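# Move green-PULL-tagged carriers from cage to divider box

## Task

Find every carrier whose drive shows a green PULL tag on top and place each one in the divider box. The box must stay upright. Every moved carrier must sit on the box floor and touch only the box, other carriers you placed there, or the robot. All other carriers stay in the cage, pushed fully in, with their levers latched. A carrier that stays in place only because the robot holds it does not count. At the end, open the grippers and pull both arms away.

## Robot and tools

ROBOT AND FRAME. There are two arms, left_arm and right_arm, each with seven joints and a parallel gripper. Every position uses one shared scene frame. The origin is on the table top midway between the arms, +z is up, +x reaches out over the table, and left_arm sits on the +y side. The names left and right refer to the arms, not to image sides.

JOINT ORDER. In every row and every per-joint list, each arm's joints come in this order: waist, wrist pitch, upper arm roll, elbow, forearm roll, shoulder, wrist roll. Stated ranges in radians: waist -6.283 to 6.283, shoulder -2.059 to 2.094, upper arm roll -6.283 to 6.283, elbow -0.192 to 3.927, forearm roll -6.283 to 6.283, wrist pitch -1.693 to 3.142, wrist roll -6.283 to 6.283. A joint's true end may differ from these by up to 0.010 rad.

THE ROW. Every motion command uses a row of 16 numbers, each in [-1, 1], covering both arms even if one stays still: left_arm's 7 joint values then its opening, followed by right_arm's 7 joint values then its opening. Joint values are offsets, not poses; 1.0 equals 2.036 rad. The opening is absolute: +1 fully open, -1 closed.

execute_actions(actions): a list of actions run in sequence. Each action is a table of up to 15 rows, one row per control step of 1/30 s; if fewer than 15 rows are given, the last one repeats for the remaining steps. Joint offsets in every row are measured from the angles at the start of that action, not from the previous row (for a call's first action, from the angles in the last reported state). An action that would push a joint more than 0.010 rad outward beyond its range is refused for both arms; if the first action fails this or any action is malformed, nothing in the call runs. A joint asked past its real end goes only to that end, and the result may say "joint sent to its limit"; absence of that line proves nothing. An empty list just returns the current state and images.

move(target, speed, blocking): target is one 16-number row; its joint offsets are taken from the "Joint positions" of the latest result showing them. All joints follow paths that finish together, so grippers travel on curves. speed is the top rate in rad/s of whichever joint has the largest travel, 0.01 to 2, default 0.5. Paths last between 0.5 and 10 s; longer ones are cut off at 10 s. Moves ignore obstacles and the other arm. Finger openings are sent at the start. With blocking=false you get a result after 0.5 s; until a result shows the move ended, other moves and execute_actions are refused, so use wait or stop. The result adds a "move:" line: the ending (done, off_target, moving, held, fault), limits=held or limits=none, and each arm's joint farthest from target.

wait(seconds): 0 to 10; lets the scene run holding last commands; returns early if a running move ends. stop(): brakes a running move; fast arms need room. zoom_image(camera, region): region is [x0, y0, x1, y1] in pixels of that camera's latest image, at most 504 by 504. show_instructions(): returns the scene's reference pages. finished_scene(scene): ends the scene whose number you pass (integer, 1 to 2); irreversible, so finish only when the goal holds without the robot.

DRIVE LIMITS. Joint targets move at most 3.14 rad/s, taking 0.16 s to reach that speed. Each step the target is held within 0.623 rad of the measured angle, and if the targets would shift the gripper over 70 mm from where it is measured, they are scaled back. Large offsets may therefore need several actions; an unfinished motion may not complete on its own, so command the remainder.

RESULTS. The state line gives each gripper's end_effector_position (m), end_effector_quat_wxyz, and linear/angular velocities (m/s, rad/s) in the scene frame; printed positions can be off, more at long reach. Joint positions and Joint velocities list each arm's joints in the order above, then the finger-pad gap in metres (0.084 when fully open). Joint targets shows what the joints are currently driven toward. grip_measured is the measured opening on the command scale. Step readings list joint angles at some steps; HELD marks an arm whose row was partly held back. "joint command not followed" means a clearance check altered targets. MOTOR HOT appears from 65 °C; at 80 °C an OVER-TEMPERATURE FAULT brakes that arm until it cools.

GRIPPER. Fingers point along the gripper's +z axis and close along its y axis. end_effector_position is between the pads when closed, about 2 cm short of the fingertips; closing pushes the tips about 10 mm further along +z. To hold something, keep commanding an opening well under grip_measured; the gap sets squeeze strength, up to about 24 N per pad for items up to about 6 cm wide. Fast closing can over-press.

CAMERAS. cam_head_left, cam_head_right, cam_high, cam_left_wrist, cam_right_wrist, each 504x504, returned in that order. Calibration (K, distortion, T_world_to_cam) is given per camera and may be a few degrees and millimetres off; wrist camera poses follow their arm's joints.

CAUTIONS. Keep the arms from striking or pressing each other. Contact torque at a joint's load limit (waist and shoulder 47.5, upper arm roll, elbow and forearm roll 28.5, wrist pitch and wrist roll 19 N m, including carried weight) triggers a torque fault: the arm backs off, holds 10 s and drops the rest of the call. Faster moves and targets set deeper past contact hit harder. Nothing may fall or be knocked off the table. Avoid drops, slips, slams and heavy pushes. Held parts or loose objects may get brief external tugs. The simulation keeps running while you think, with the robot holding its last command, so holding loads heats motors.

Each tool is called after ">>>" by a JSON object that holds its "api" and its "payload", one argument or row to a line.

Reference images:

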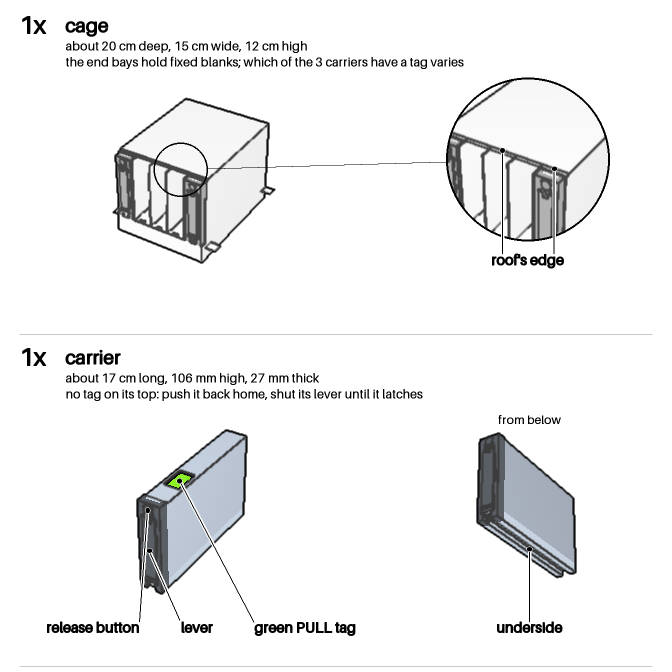

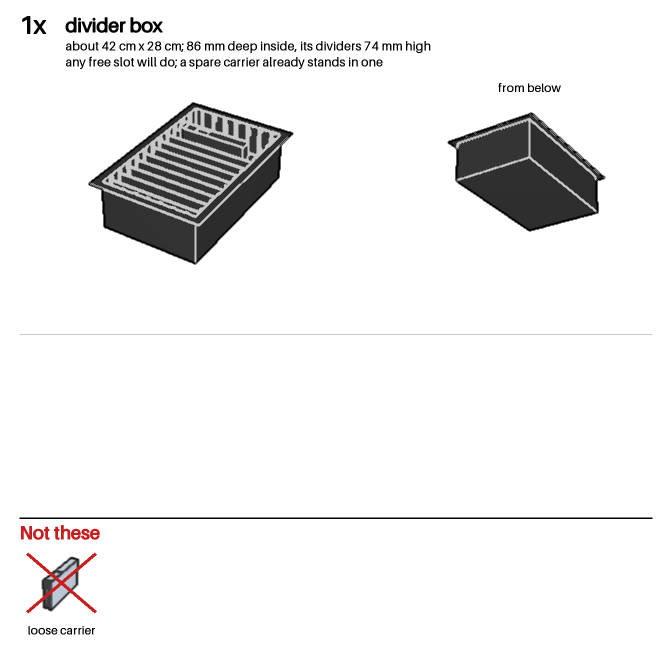

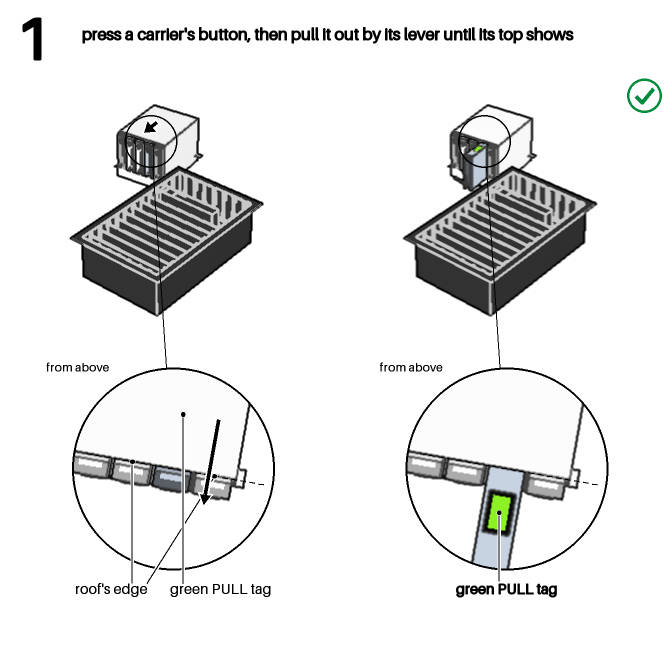

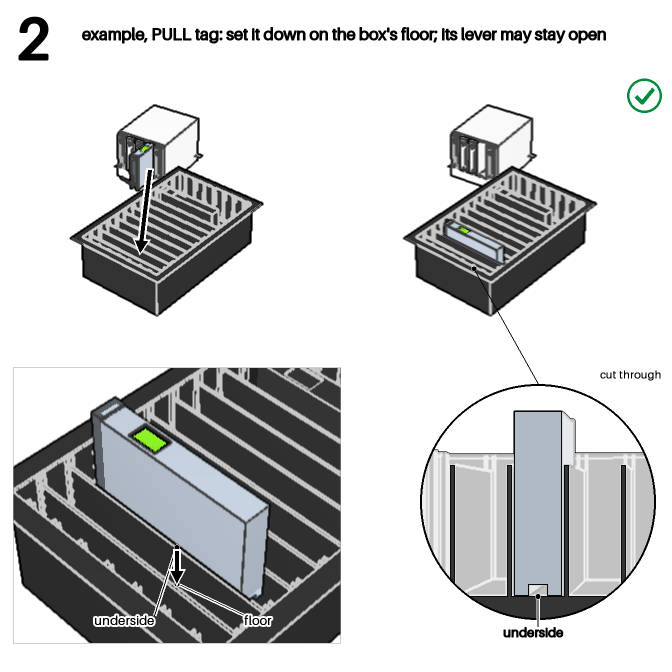

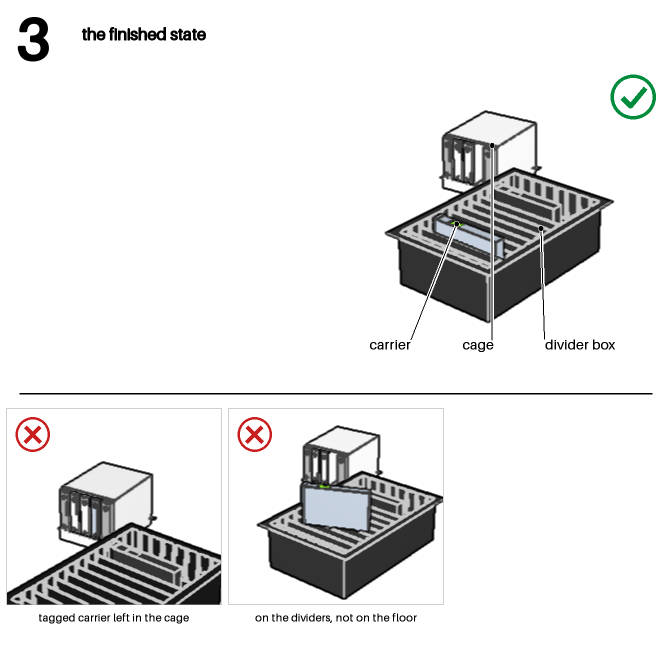

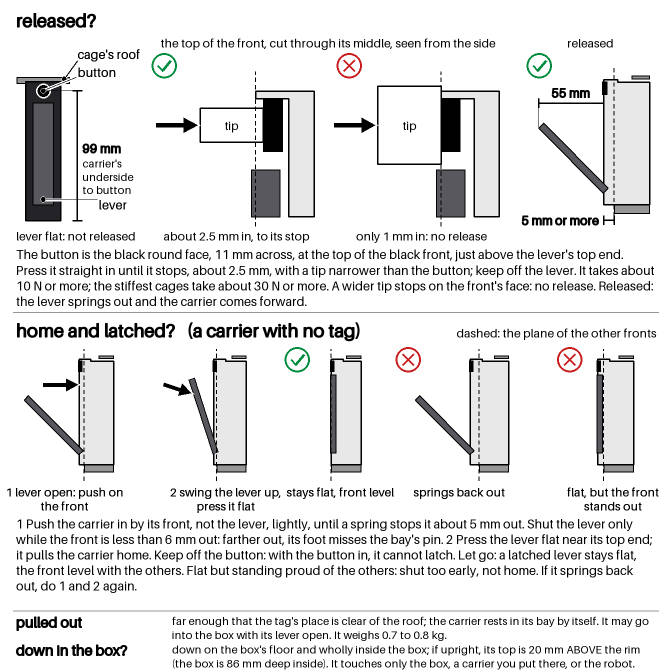

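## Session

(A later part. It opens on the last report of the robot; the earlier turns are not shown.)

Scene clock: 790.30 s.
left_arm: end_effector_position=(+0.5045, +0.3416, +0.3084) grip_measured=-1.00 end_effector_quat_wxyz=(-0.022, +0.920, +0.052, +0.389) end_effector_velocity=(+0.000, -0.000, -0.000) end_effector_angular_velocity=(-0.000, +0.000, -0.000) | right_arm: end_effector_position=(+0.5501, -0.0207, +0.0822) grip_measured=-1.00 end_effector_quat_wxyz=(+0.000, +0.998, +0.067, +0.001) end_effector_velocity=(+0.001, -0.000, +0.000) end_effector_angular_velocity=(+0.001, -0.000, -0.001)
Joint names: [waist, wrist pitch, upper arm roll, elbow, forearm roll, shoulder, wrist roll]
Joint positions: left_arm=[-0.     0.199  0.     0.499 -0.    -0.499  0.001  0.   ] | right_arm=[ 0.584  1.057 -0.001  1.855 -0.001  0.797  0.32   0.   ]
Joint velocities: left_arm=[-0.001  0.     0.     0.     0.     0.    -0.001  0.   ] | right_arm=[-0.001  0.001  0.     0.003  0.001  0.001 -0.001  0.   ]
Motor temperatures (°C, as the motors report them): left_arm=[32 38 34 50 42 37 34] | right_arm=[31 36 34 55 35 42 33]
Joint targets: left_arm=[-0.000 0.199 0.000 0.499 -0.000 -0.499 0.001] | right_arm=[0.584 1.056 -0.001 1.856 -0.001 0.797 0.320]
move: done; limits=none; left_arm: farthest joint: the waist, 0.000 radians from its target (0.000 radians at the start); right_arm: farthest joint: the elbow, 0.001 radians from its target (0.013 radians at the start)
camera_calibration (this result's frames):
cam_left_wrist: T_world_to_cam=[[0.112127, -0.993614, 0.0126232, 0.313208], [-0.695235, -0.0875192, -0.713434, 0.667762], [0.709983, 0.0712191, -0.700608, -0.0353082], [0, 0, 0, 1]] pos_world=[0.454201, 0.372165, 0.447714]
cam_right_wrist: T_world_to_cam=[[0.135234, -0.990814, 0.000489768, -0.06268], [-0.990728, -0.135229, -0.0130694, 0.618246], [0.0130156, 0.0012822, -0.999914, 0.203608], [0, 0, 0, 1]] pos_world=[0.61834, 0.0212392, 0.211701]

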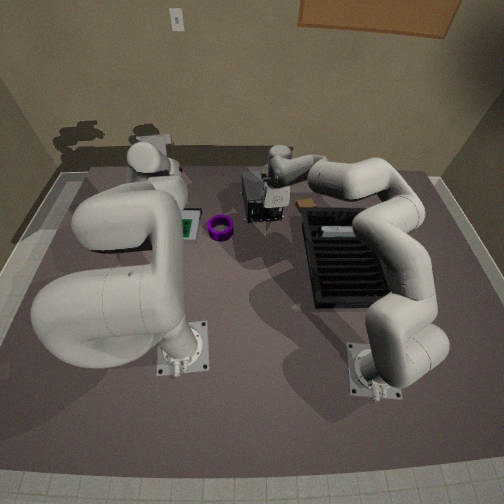

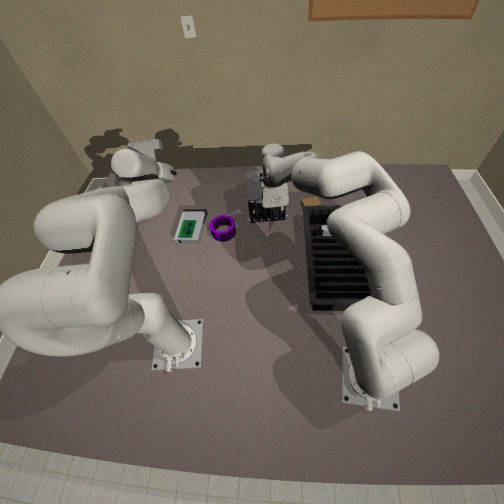

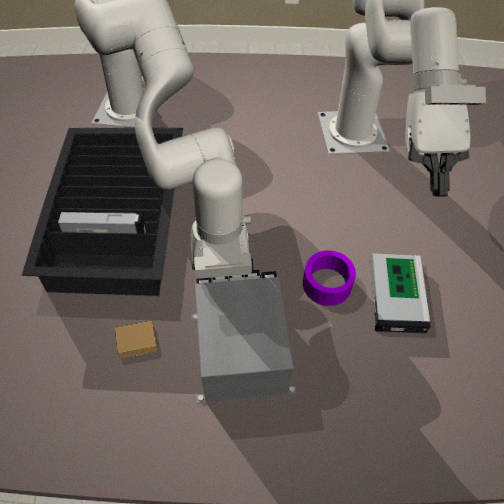

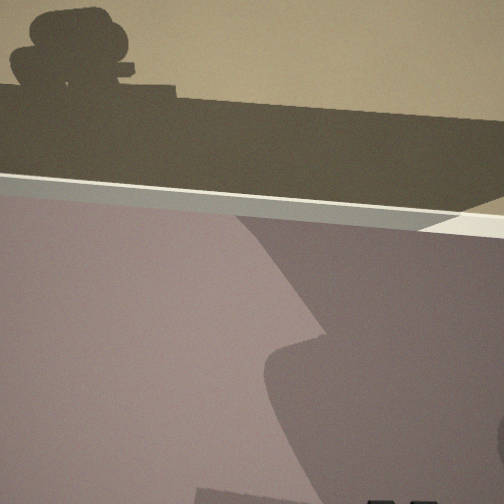

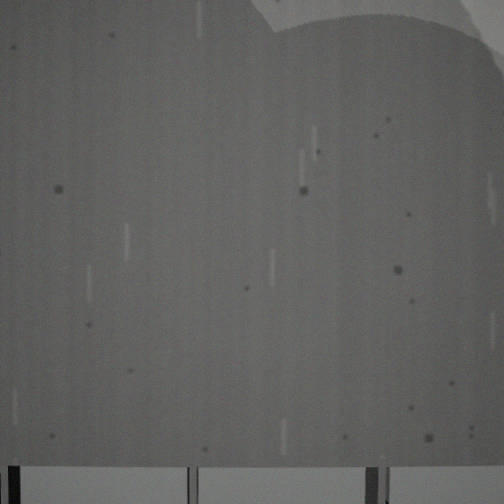

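>>> {"api": "move", "payload": {
  "target": [0,0,0,0,0,0,0.7715,-1, 0.0043,-0.0021,0,-0.0519,0,-0.0507,0.0049,-1],
  "speed": 1.0
}}

>>> {"api": "zoom_image", "payload": {
  "camera": "cam_high",
  "region": [380,90,500,210]
}}

Scene clock: 868.83 s.
left_arm: end_effector_position=(+0.5045, +0.3416, +0.3084) grip_measured=-1.00 end_effector_quat_wxyz=(-0.290, +0.687, -0.613, +0.259) end_effector_velocity=(-0.000, +0.000, -0.000) end_effector_angular_velocity=(+0.001, +0.001, -0.001) | right_arm: end_effector_position=(+0.5311, -0.0237, +0.1060) grip_measured=-1.00 end_effector_quat_wxyz=(-0.000, +0.998, +0.066, +0.002) end_effector_velocity=(+0.000, -0.002, -0.000) end_effector_angular_velocity=(-0.002, +0.000, -0.000)
Joint names: [waist, wrist pitch, upper arm roll, elbow, forearm roll, shoulder, wrist roll]
Joint positions: left_arm=[-0.     0.199  0.     0.499 -0.    -0.499  1.571  0.   ] | right_arm=[ 0.593  1.052 -0.001  1.749 -0.001  0.694  0.33   0.   ]
Joint velocities: left_arm=[ 0.     0.001  0.    -0.     0.     0.     0.001  0.   ] | right_arm=[-0.002  0.    -0.    -0.001 -0.001 -0.    -0.001  0.   ]
Motor temperatures (°C, as the motors report them): left_arm=[32 38 34 51 42 37 34] | right_arm=[31 42 35 62 35 45 33]
Joint targets: left_arm=[-0.000 0.199 0.000 0.499 -0.000 -0.499 1.571] | right_arm=[0.593 1.052 -0.001 1.749 -0.001 0.694 0.330]
move: done; limits=none; left_arm: farthest joint: the wrist roll, 0.001 radians from its target (1.571 radians at the start); right_arm: farthest joint: the waist, 0.000 radians from its target (0.009 radians at the start)
camera_calibration (this result's frames):
cam_left_wrist: T_world_to_cam=[[-0.697825, -0.0883871, -0.710794, 0.635605], [-0.122833, 0.992423, -0.00281551, -0.209054], [0.705657, 0.0853444, -0.703395, -0.0370922], [0, 0, 0, 1]] pos_world=[0.444037, 0.266815, 0.425105]
cam_right_wrist: T_world_to_cam=[[0.133969, -0.990986, -0.000160679, -0.0623794], [-0.990878, -0.133952, -0.0147649, 0.599673], [0.0146103, 0.00213725, -0.999891, 0.226808], [0, 0, 0, 1]] pos_world=[0.599246, 0.0180254, 0.235627]

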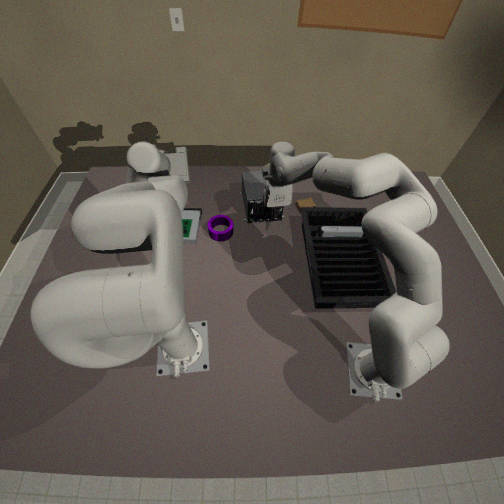

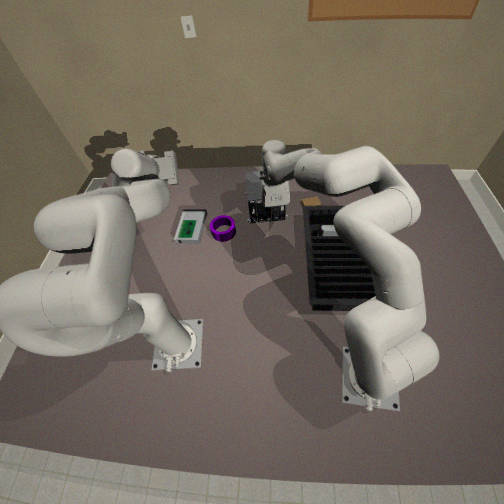

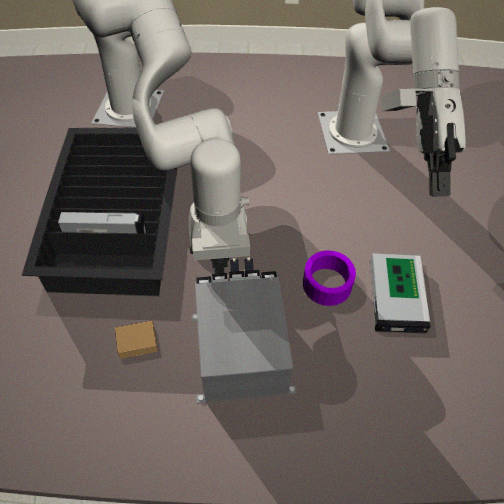

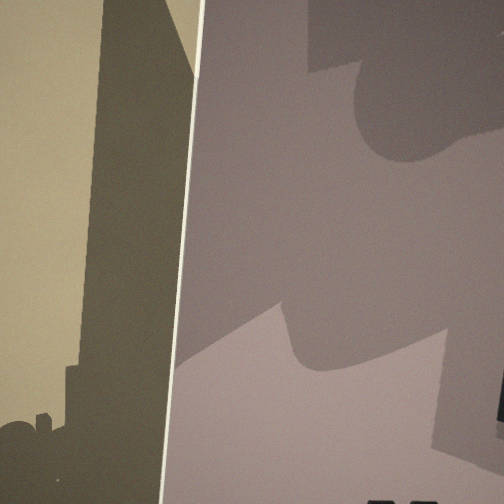

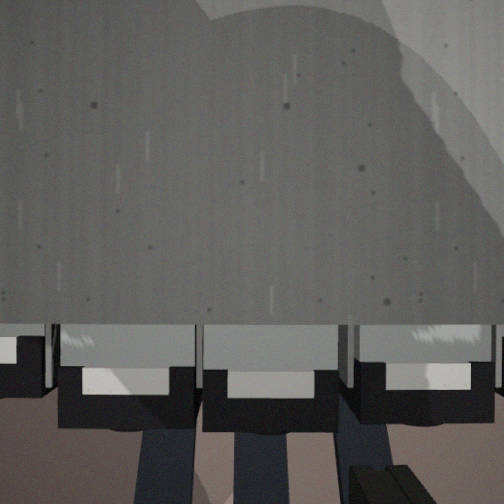

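Region (380, 90, 500, 210) of cam_high's 504x504 image, scaled by 4.200, with more detail than that image has.

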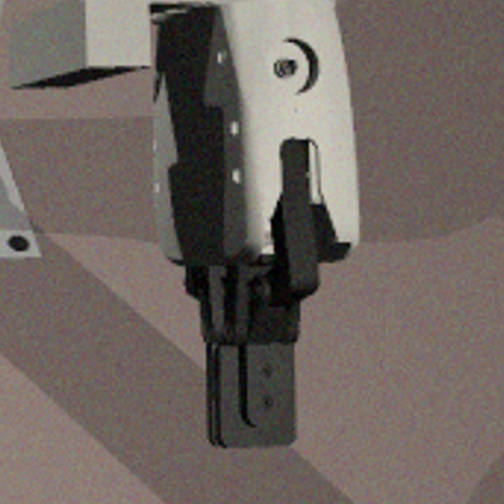

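>>> {"api": "move", "payload": {
  "target": [0,0,0,0,0,0,0,-1, 0.0123,-0.0491,0,-0.126,0,-0.0769,0.0124,-1],
  "speed": 0.4
}}

Scene clock: 885.60 s.
left_arm: end_effector_position=(+0.5045, +0.3416, +0.3084) grip_measured=-1.00 end_effector_quat_wxyz=(-0.290, +0.687, -0.613, +0.259) end_effector_velocity=(+0.000, -0.001, +0.000) end_effector_angular_velocity=(+0.001, +0.000, -0.002) | right_arm: end_effector_position=(+0.4846, -0.0303, +0.1061) grip_measured=-1.00 end_effector_quat_wxyz=(-0.000, +0.998, +0.066, +0.002) end_effector_velocity=(-0.001, +0.000, +0.000) end_effector_angular_velocity=(-0.000, -0.001, +0.002)
Joint names: [waist, wrist pitch, upper arm roll, elbow, forearm roll, shoulder, wrist roll]
Joint positions: left_arm=[-0.     0.199  0.     0.499 -0.    -0.499  1.571  0.   ] | right_arm=[ 0.618  0.952 -0.001  1.493 -0.001  0.538  0.355  0.   ]
Joint velocities: left_arm=[-0.     0.001 -0.002  0.001 -0.    -0.     0.001  0.   ] | right_arm=[ 0.001 -0.002  0.    -0.003 -0.001 -0.002 -0.     0.   ]
Motor temperatures (°C, as the motors report them): left_arm=[32 38 34 51 42 37 34] | right_arm=[31 40 35 60 35 44 33]
Joint targets: left_arm=[-0.000 0.199 0.000 0.499 -0.000 -0.499 1.571] | right_arm=[0.618 0.952 -0.001 1.493 -0.001 0.537 0.355]
move: done; limits=none; left_arm: farthest joint: the waist, 0.000 radians from its target (0.000 radians at the start); right_arm: farthest joint: the waist, 0.001 radians from its target (0.026 radians at the start)
camera_calibration (this result's frames):
cam_left_wrist: T_world_to_cam=[[-0.697825, -0.0883869, -0.710794, 0.635605], [-0.122833, 0.992423, -0.00281535, -0.209054], [0.705657, 0.0853445, -0.703395, -0.0370922], [0, 0, 0, 1]] pos_world=[0.444037, 0.266815, 0.425105]
cam_right_wrist: T_world_to_cam=[[0.133686, -0.991024, -0.000350374, -0.0625098], [-0.990917, -0.133667, -0.0147293, 0.552724], [0.0145502, 0.0023163, -0.999891, 0.227627], [0, 0, 0, 1]] pos_world=[0.552748, 0.0114049, 0.235721]

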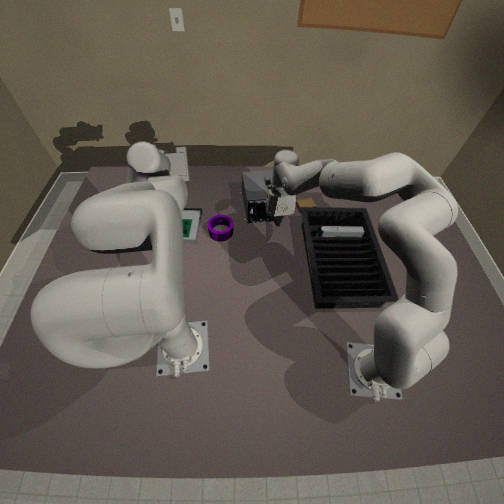

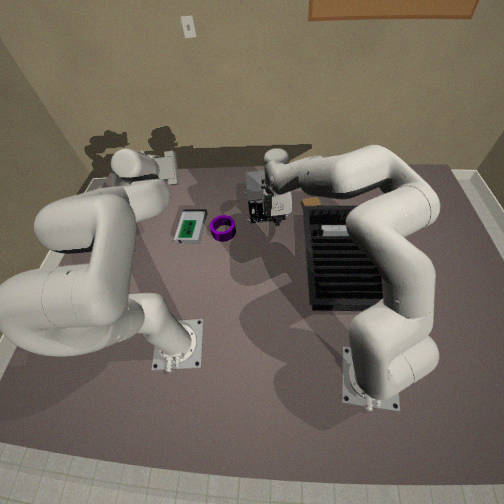

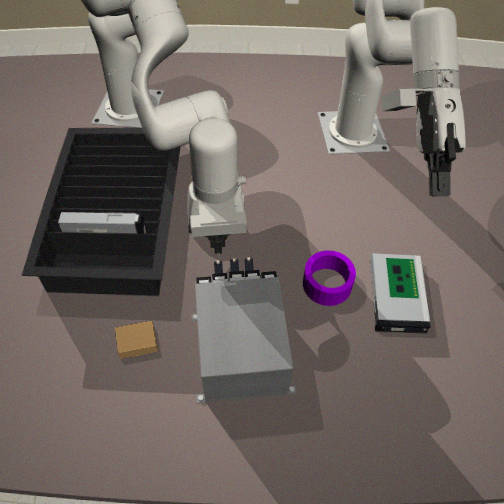

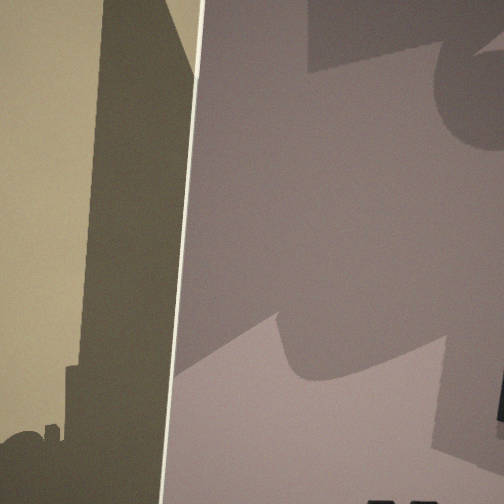

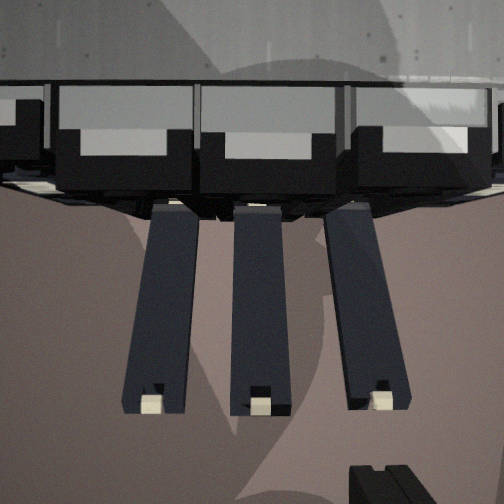

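>>> {"api": "move", "payload": {
  "target": [0,0,0,0,0,0,0,-1, 0,-0.0219,0,-0.0081,0,0.0138,0,-1],
  "speed": 0.15
}}

>>> {"api": "move", "payload": {
  "target": [0,0,0,0,0,0,0,-1, -0.0099,0.0446,0,0.0985,0,0.0539,-0.0099,-1],
  "speed": 0.12
}}

Scene clock: 917.43 s.
left_arm: end_effector_position=(+0.5045, +0.3416, +0.3084) grip_measured=-1.00 end_effector_quat_wxyz=(-0.290, +0.687, -0.613, +0.259) end_effector_velocity=(+0.001, -0.000, +0.001) end_effector_angular_velocity=(+0.002, -0.003, -0.001) | right_arm: end_effector_position=(+0.4847, -0.0303, +0.0864) grip_measured=-1.00 end_effector_quat_wxyz=(-0.000, +0.998, +0.066, +0.002) end_effector_velocity=(-0.001, -0.001, -0.002) end_effector_angular_velocity=(-0.001, +0.003, -0.002)
Joint names: [waist, wrist pitch, upper arm roll, elbow, forearm roll, shoulder, wrist roll]
Joint positions: left_arm=[-0.     0.199  0.     0.499 -0.    -0.499  1.571  0.   ] | right_arm=[ 0.618  0.908 -0.001  1.477 -0.001  0.565  0.355  0.   ]
Joint velocities: left_arm=[ 0.001 -0.002 -0.002  0.001  0.    -0.     0.001  0.   ] | right_arm=[-0.001 -0.002 -0.    -0.003  0.001  0.002  0.001  0.   ]
Motor temperatures (°C, as the motors report them): left_arm=[32 38 34 51 42 37 34] | right_arm=[31 39 34 58 35 44 33]
Joint targets: left_arm=[-0.000 0.199 0.000 0.499 -0.000 -0.499 1.571] | right_arm=[0.618 0.908 -0.001 1.477 -0.001 0.566 0.355]
move: done; limits=none; left_arm: farthest joint: the waist, 0.000 radians from its target (0.000 radians at the start); right_arm: farthest joint: the shoulder, 0.001 radians from its target (0.029 radians at the start)
camera_calibration (this result's frames):
cam_left_wrist: T_world_to_cam=[[-0.697825, -0.0883869, -0.710794, 0.635605], [-0.122833, 0.992423, -0.00281542, -0.209054], [0.705657, 0.0853444, -0.703395, -0.0370921], [0, 0, 0, 1]] pos_world=[0.444037, 0.266815, 0.425105]
cam_right_wrist: T_world_to_cam=[[0.133711, -0.99102, -0.000483967, -0.0625064], [-0.990908, -0.133689, -0.0151087, 0.5525], [0.0149083, 0.00249977, -0.999886, 0.20783], [0, 0, 0, 1]] pos_world=[0.552736, 0.0113984, 0.216124]

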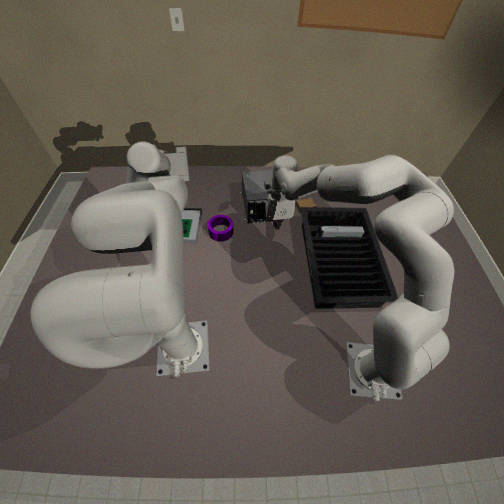

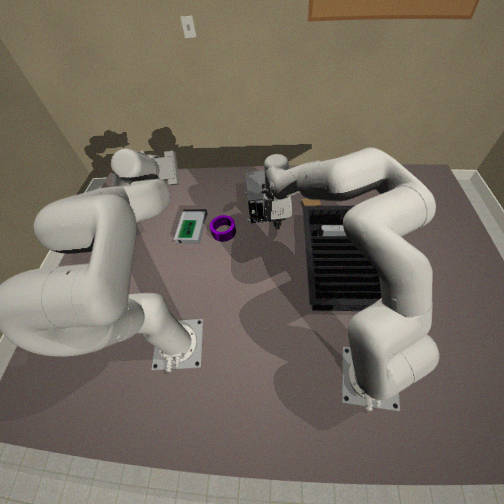

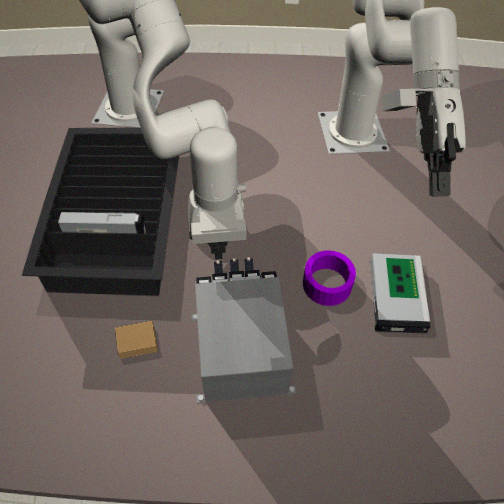

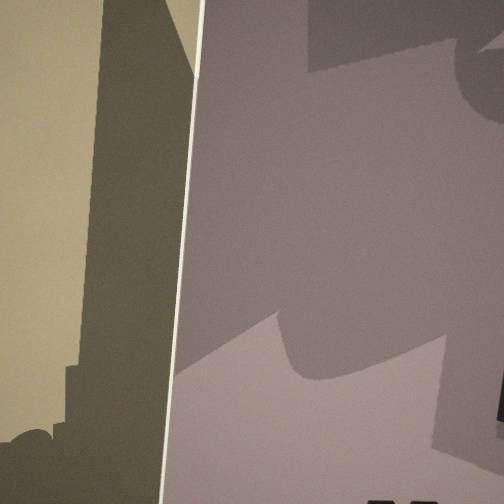

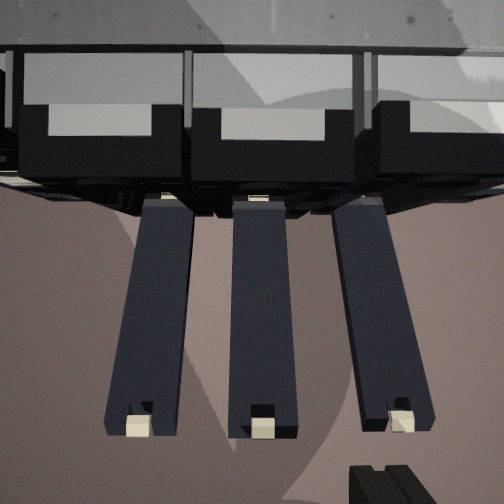

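Scene clock: 919.53 s.
left_arm: end_effector_position=(+0.5045, +0.3416, +0.3084) grip_measured=-1.00 end_effector_quat_wxyz=(-0.290, +0.687, -0.613, +0.259) end_effector_velocity=(+0.000, -0.000, +0.001) end_effector_angular_velocity=(+0.002, -0.002, -0.002) | right_arm: end_effector_position=(+0.5213, -0.0252, +0.0925) grip_measured=-1.00 end_effector_quat_wxyz=(-0.000, +0.998, +0.066, +0.002) end_effector_velocity=(+0.000, -0.000, +0.000) end_effector_angular_velocity=(-0.002, -0.000, +0.002)
Joint names: [waist, wrist pitch, upper arm roll, elbow, forearm roll, shoulder, wrist roll]
Joint positions: left_arm=[-0.     0.199  0.     0.499 -0.    -0.499  1.571  0.   ] | right_arm=[ 0.597  0.999 -0.001  1.677 -0.001  0.675  0.335  0.   ]
Joint velocities: left_arm=[ 0.001 -0.001 -0.002  0.001  0.    -0.     0.001  0.   ] | right_arm=[ 0.001  0.002 -0.001  0.003 -0.002  0.001 -0.001  0.   ]
Motor temperatures (°C, as the motors report them): left_arm=[32 38 34 51 42 37 34] | right_arm=[31 39 34 58 35 44 33]
Joint targets: left_arm=[-0.000 0.199 0.000 0.499 -0.000 -0.499 1.571] | right_arm=[0.597 0.999 -0.001 1.677 -0.001 0.675 0.335]
move: done; limits=none; left_arm: farthest joint: the waist, 0.000 radians from its target (0.000 radians at the start); right_arm: farthest joint: the waist, 0.000 radians from its target (0.020 radians at the start)
camera_calibration (this result's frames):
cam_left_wrist: T_world_to_cam=[[-0.697825, -0.0883872, -0.710794, 0.635605], [-0.122833, 0.992423, -0.00281552, -0.209054], [0.705657, 0.0853445, -0.703395, -0.0370922], [0, 0, 0, 1]] pos_world=[0.444037, 0.266815, 0.425105]
cam_right_wrist: T_world_to_cam=[[0.133798, -0.991009, -0.000351227, -0.0623886], [-0.990896, -0.133777, -0.0151416, 0.589589], [0.0149585, 0.00237395, -0.999885, 0.213348], [0, 0, 0, 1]] pos_world=[0.589377, 0.0165396, 0.222229]

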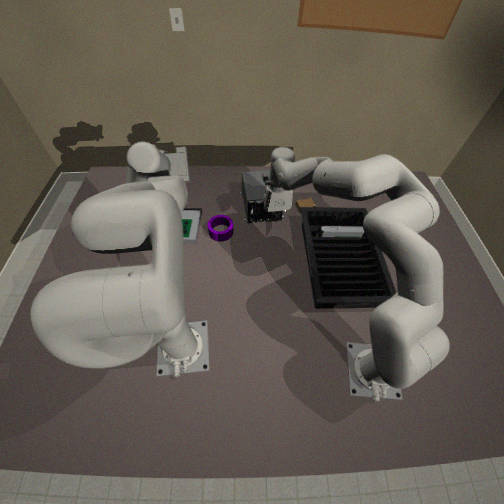

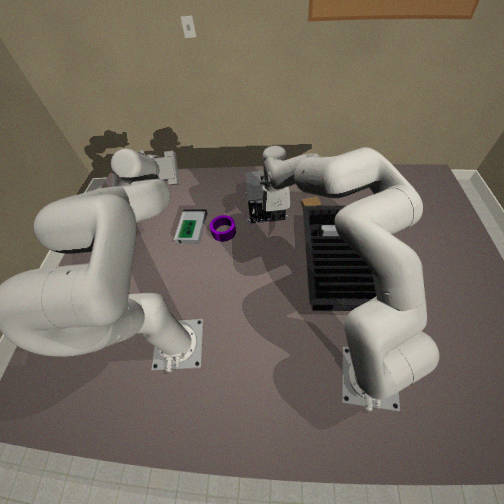

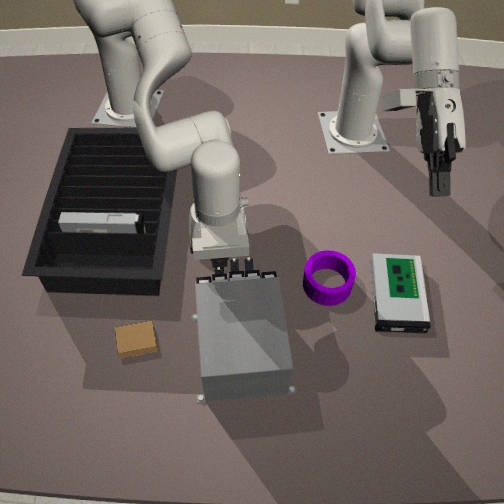

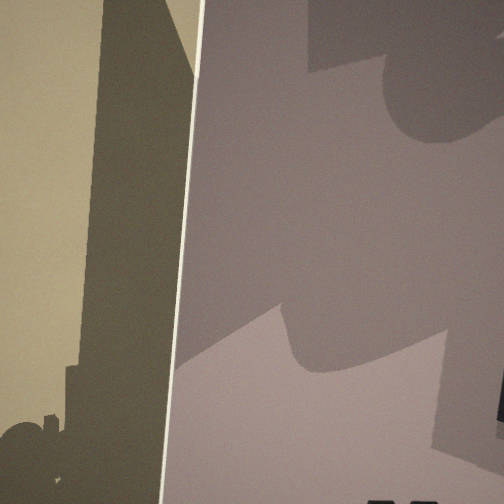

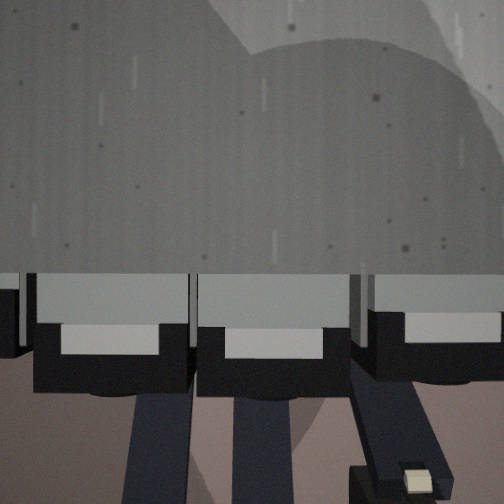

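>>> {"api": "move", "payload": {
  "target": [0,0,0,0,0,0,0,-1, -0.008,-0.0686,0,-0.0231,0,-0.0136,-0.0084,-1],
  "speed": 0.08
}}

Scene clock: 931.33 s.
left_arm: end_effector_position=(+0.5045, +0.3416, +0.3084) grip_measured=-1.00 end_effector_quat_wxyz=(-0.290, +0.687, -0.613, +0.259) end_effector_velocity=(-0.000, +0.001, -0.000) end_effector_angular_velocity=(+0.000, +0.000, +0.001) | right_arm: end_effector_position=(+0.5453, -0.0249, +0.1032) grip_measured=-1.00 end_effector_quat_wxyz=(-0.023, +0.996, +0.067, +0.057) end_effector_velocity=(+0.001, -0.000, +0.001) end_effector_angular_velocity=(+0.001, -0.004, -0.000)
Joint names: [waist, wrist pitch, upper arm roll, elbow, forearm roll, shoulder, wrist roll]
Joint positions: left_arm=[-0.     0.199  0.     0.499 -0.    -0.499  1.571  0.   ] | right_arm=[ 0.581  0.859 -0.001  1.63  -0.001  0.647  0.318  0.   ]
Joint velocities: left_arm=[ 0.001 -0.     0.001 -0.     0.    -0.     0.001  0.   ] | right_arm=[-0.001 -0.004 -0.    -0.001 -0.    -0.001 -0.001  0.   ]
Motor temperatures (°C, as the motors report them): left_arm=[32 38 34 51 42 37 34] | right_arm=[31 38 34 58 35 44 33]
Joint targets: left_arm=[-0.000 0.199 0.000 0.499 -0.000 -0.499 1.571] | right_arm=[0.581 0.859 -0.001 1.630 -0.001 0.647 0.318]
move: done; limits=none; left_arm: farthest joint: the waist, 0.000 radians from its target (0.000 radians at the start); right_arm: farthest joint: the waist, 0.000 radians from its target (0.017 radians at the start)
camera_calibration (this result's frames):
cam_left_wrist: T_world_to_cam=[[-0.697825, -0.0883873, -0.710794, 0.635605], [-0.122834, 0.992423, -0.00281558, -0.209054], [0.705657, 0.0853446, -0.703395, -0.0370922], [0, 0, 0, 1]] pos_world=[0.444037, 0.266815, 0.425105]
cam_right_wrist: T_world_to_cam=[[0.136805, -0.989889, -0.0374779, -0.0631077], [-0.983023, -0.130991, -0.12848, 0.620967], [0.122272, 0.0544183, -0.991004, 0.165465], [0, 0, 0, 1]] pos_world=[0.598826, 0.0098674, 0.241393]

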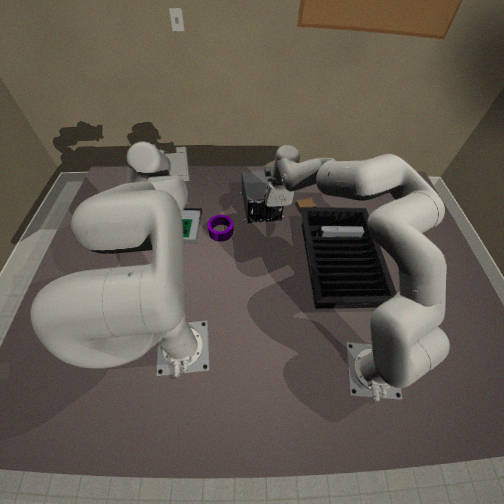

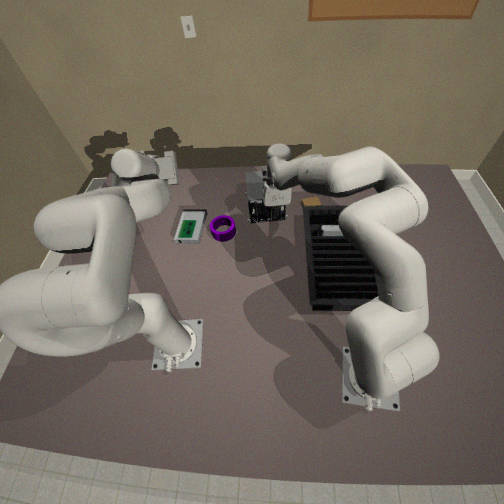

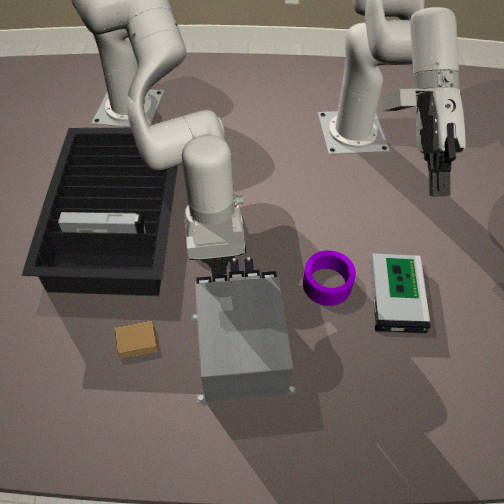

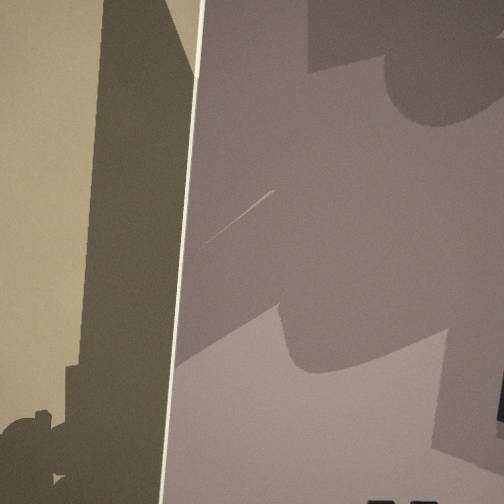

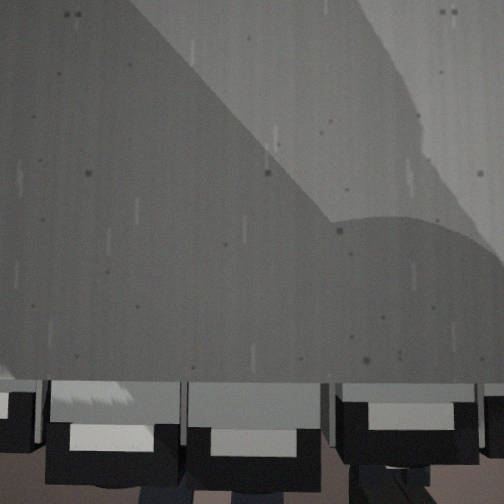

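>>> {"api": "move", "payload": {
  "target": [0,0,0,0,0,0,0,-1, -0.0017,0.0077,0,0.0192,0,0.0115,-0.0017,-1],
  "speed": 0.03
}}

Scene clock: 939.37 s.
left_arm: end_effector_position=(+0.5045, +0.3416, +0.3084) grip_measured=-1.00 end_effector_quat_wxyz=(-0.290, +0.687, -0.613, +0.259) end_effector_velocity=(-0.000, +0.000, -0.000) end_effector_angular_velocity=(-0.001, +0.001, +0.001) | right_arm: end_effector_position=(+0.5522, -0.0241, +0.1033) grip_measured=-1.00 end_effector_quat_wxyz=(-0.023, +0.996, +0.067, +0.057) end_effector_velocity=(+0.000, -0.000, -0.001) end_effector_angular_velocity=(-0.000, +0.001, -0.001)
Joint names: [waist, wrist pitch, upper arm roll, elbow, forearm roll, shoulder, wrist roll]
Joint positions: left_arm=[-0.     0.199  0.     0.499 -0.    -0.499  1.571  0.   ] | right_arm=[ 0.578  0.875 -0.001  1.669 -0.001  0.671  0.314  0.   ]
Joint velocities: left_arm=[ 0.     0.001  0.    -0.     0.     0.    -0.001  0.   ] | right_arm=[-0.001  0.001 -0.     0.001  0.001  0.001  0.     0.   ]
Motor temperatures (°C, as the motors report them): left_arm=[32 38 34 51 42 37 34] | right_arm=[31 38 34 59 35 44 33]
Joint targets: left_arm=[-0.000 0.199 0.000 0.499 -0.000 -0.499 1.571] | right_arm=[0.578 0.875 -0.001 1.669 -0.001 0.671 0.314]
move: done; limits=none; left_arm: farthest joint: the waist, 0.000 radians from its target (0.000 radians at the start); right_arm: farthest joint: the waist, 0.000 radians from its target (0.004 radians at the start)
camera_calibration (this result's frames):
cam_left_wrist: T_world_to_cam=[[-0.697825, -0.0883876, -0.710794, 0.635605], [-0.122834, 0.992423, -0.00281569, -0.209054], [0.705657, 0.0853446, -0.703395, -0.0370922], [0, 0, 0, 1]] pos_world=[0.444037, 0.266815, 0.425105]
cam_right_wrist: T_world_to_cam=[[0.136775, -0.989905, -0.0371587, -0.0632442], [-0.982957, -0.130972, -0.129002, 0.62799], [0.122833, 0.0541696, -0.990948, 0.164367], [0, 0, 0, 1]] pos_world=[0.605748, 0.0107399, 0.241541]

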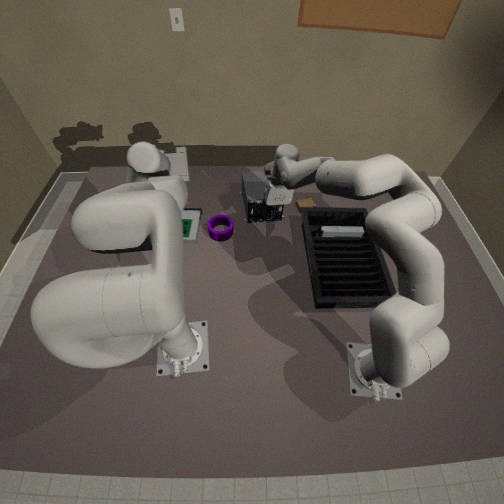

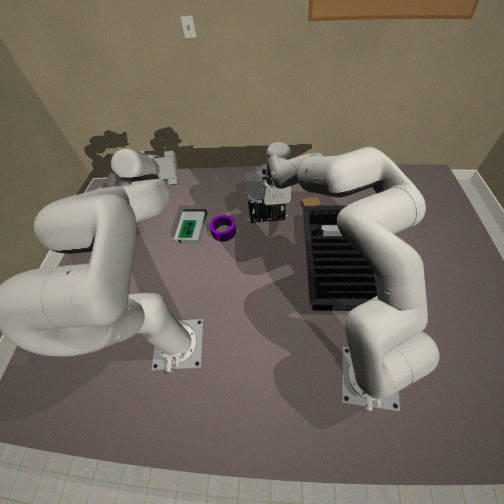

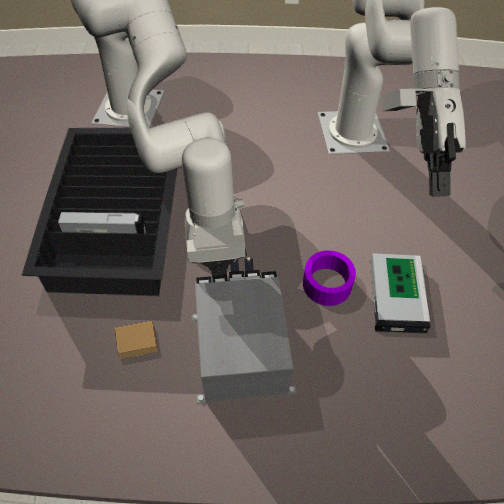

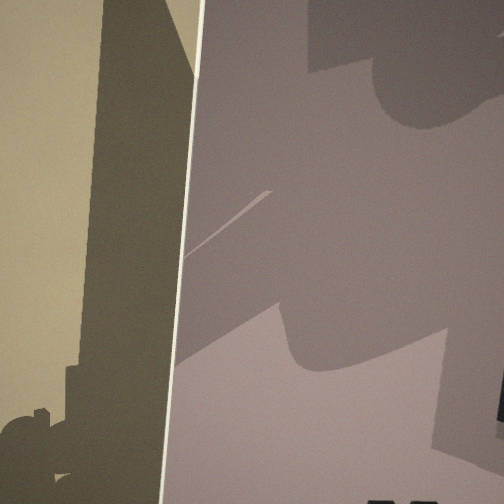

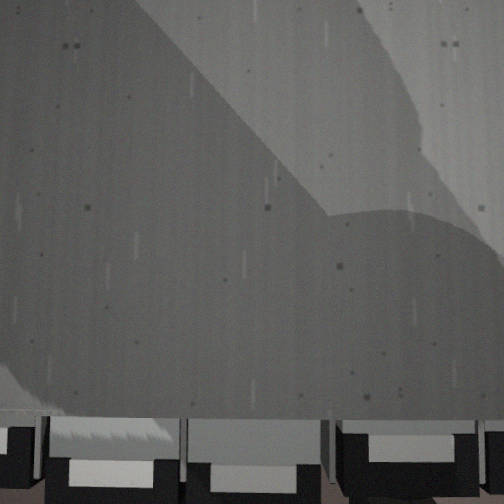

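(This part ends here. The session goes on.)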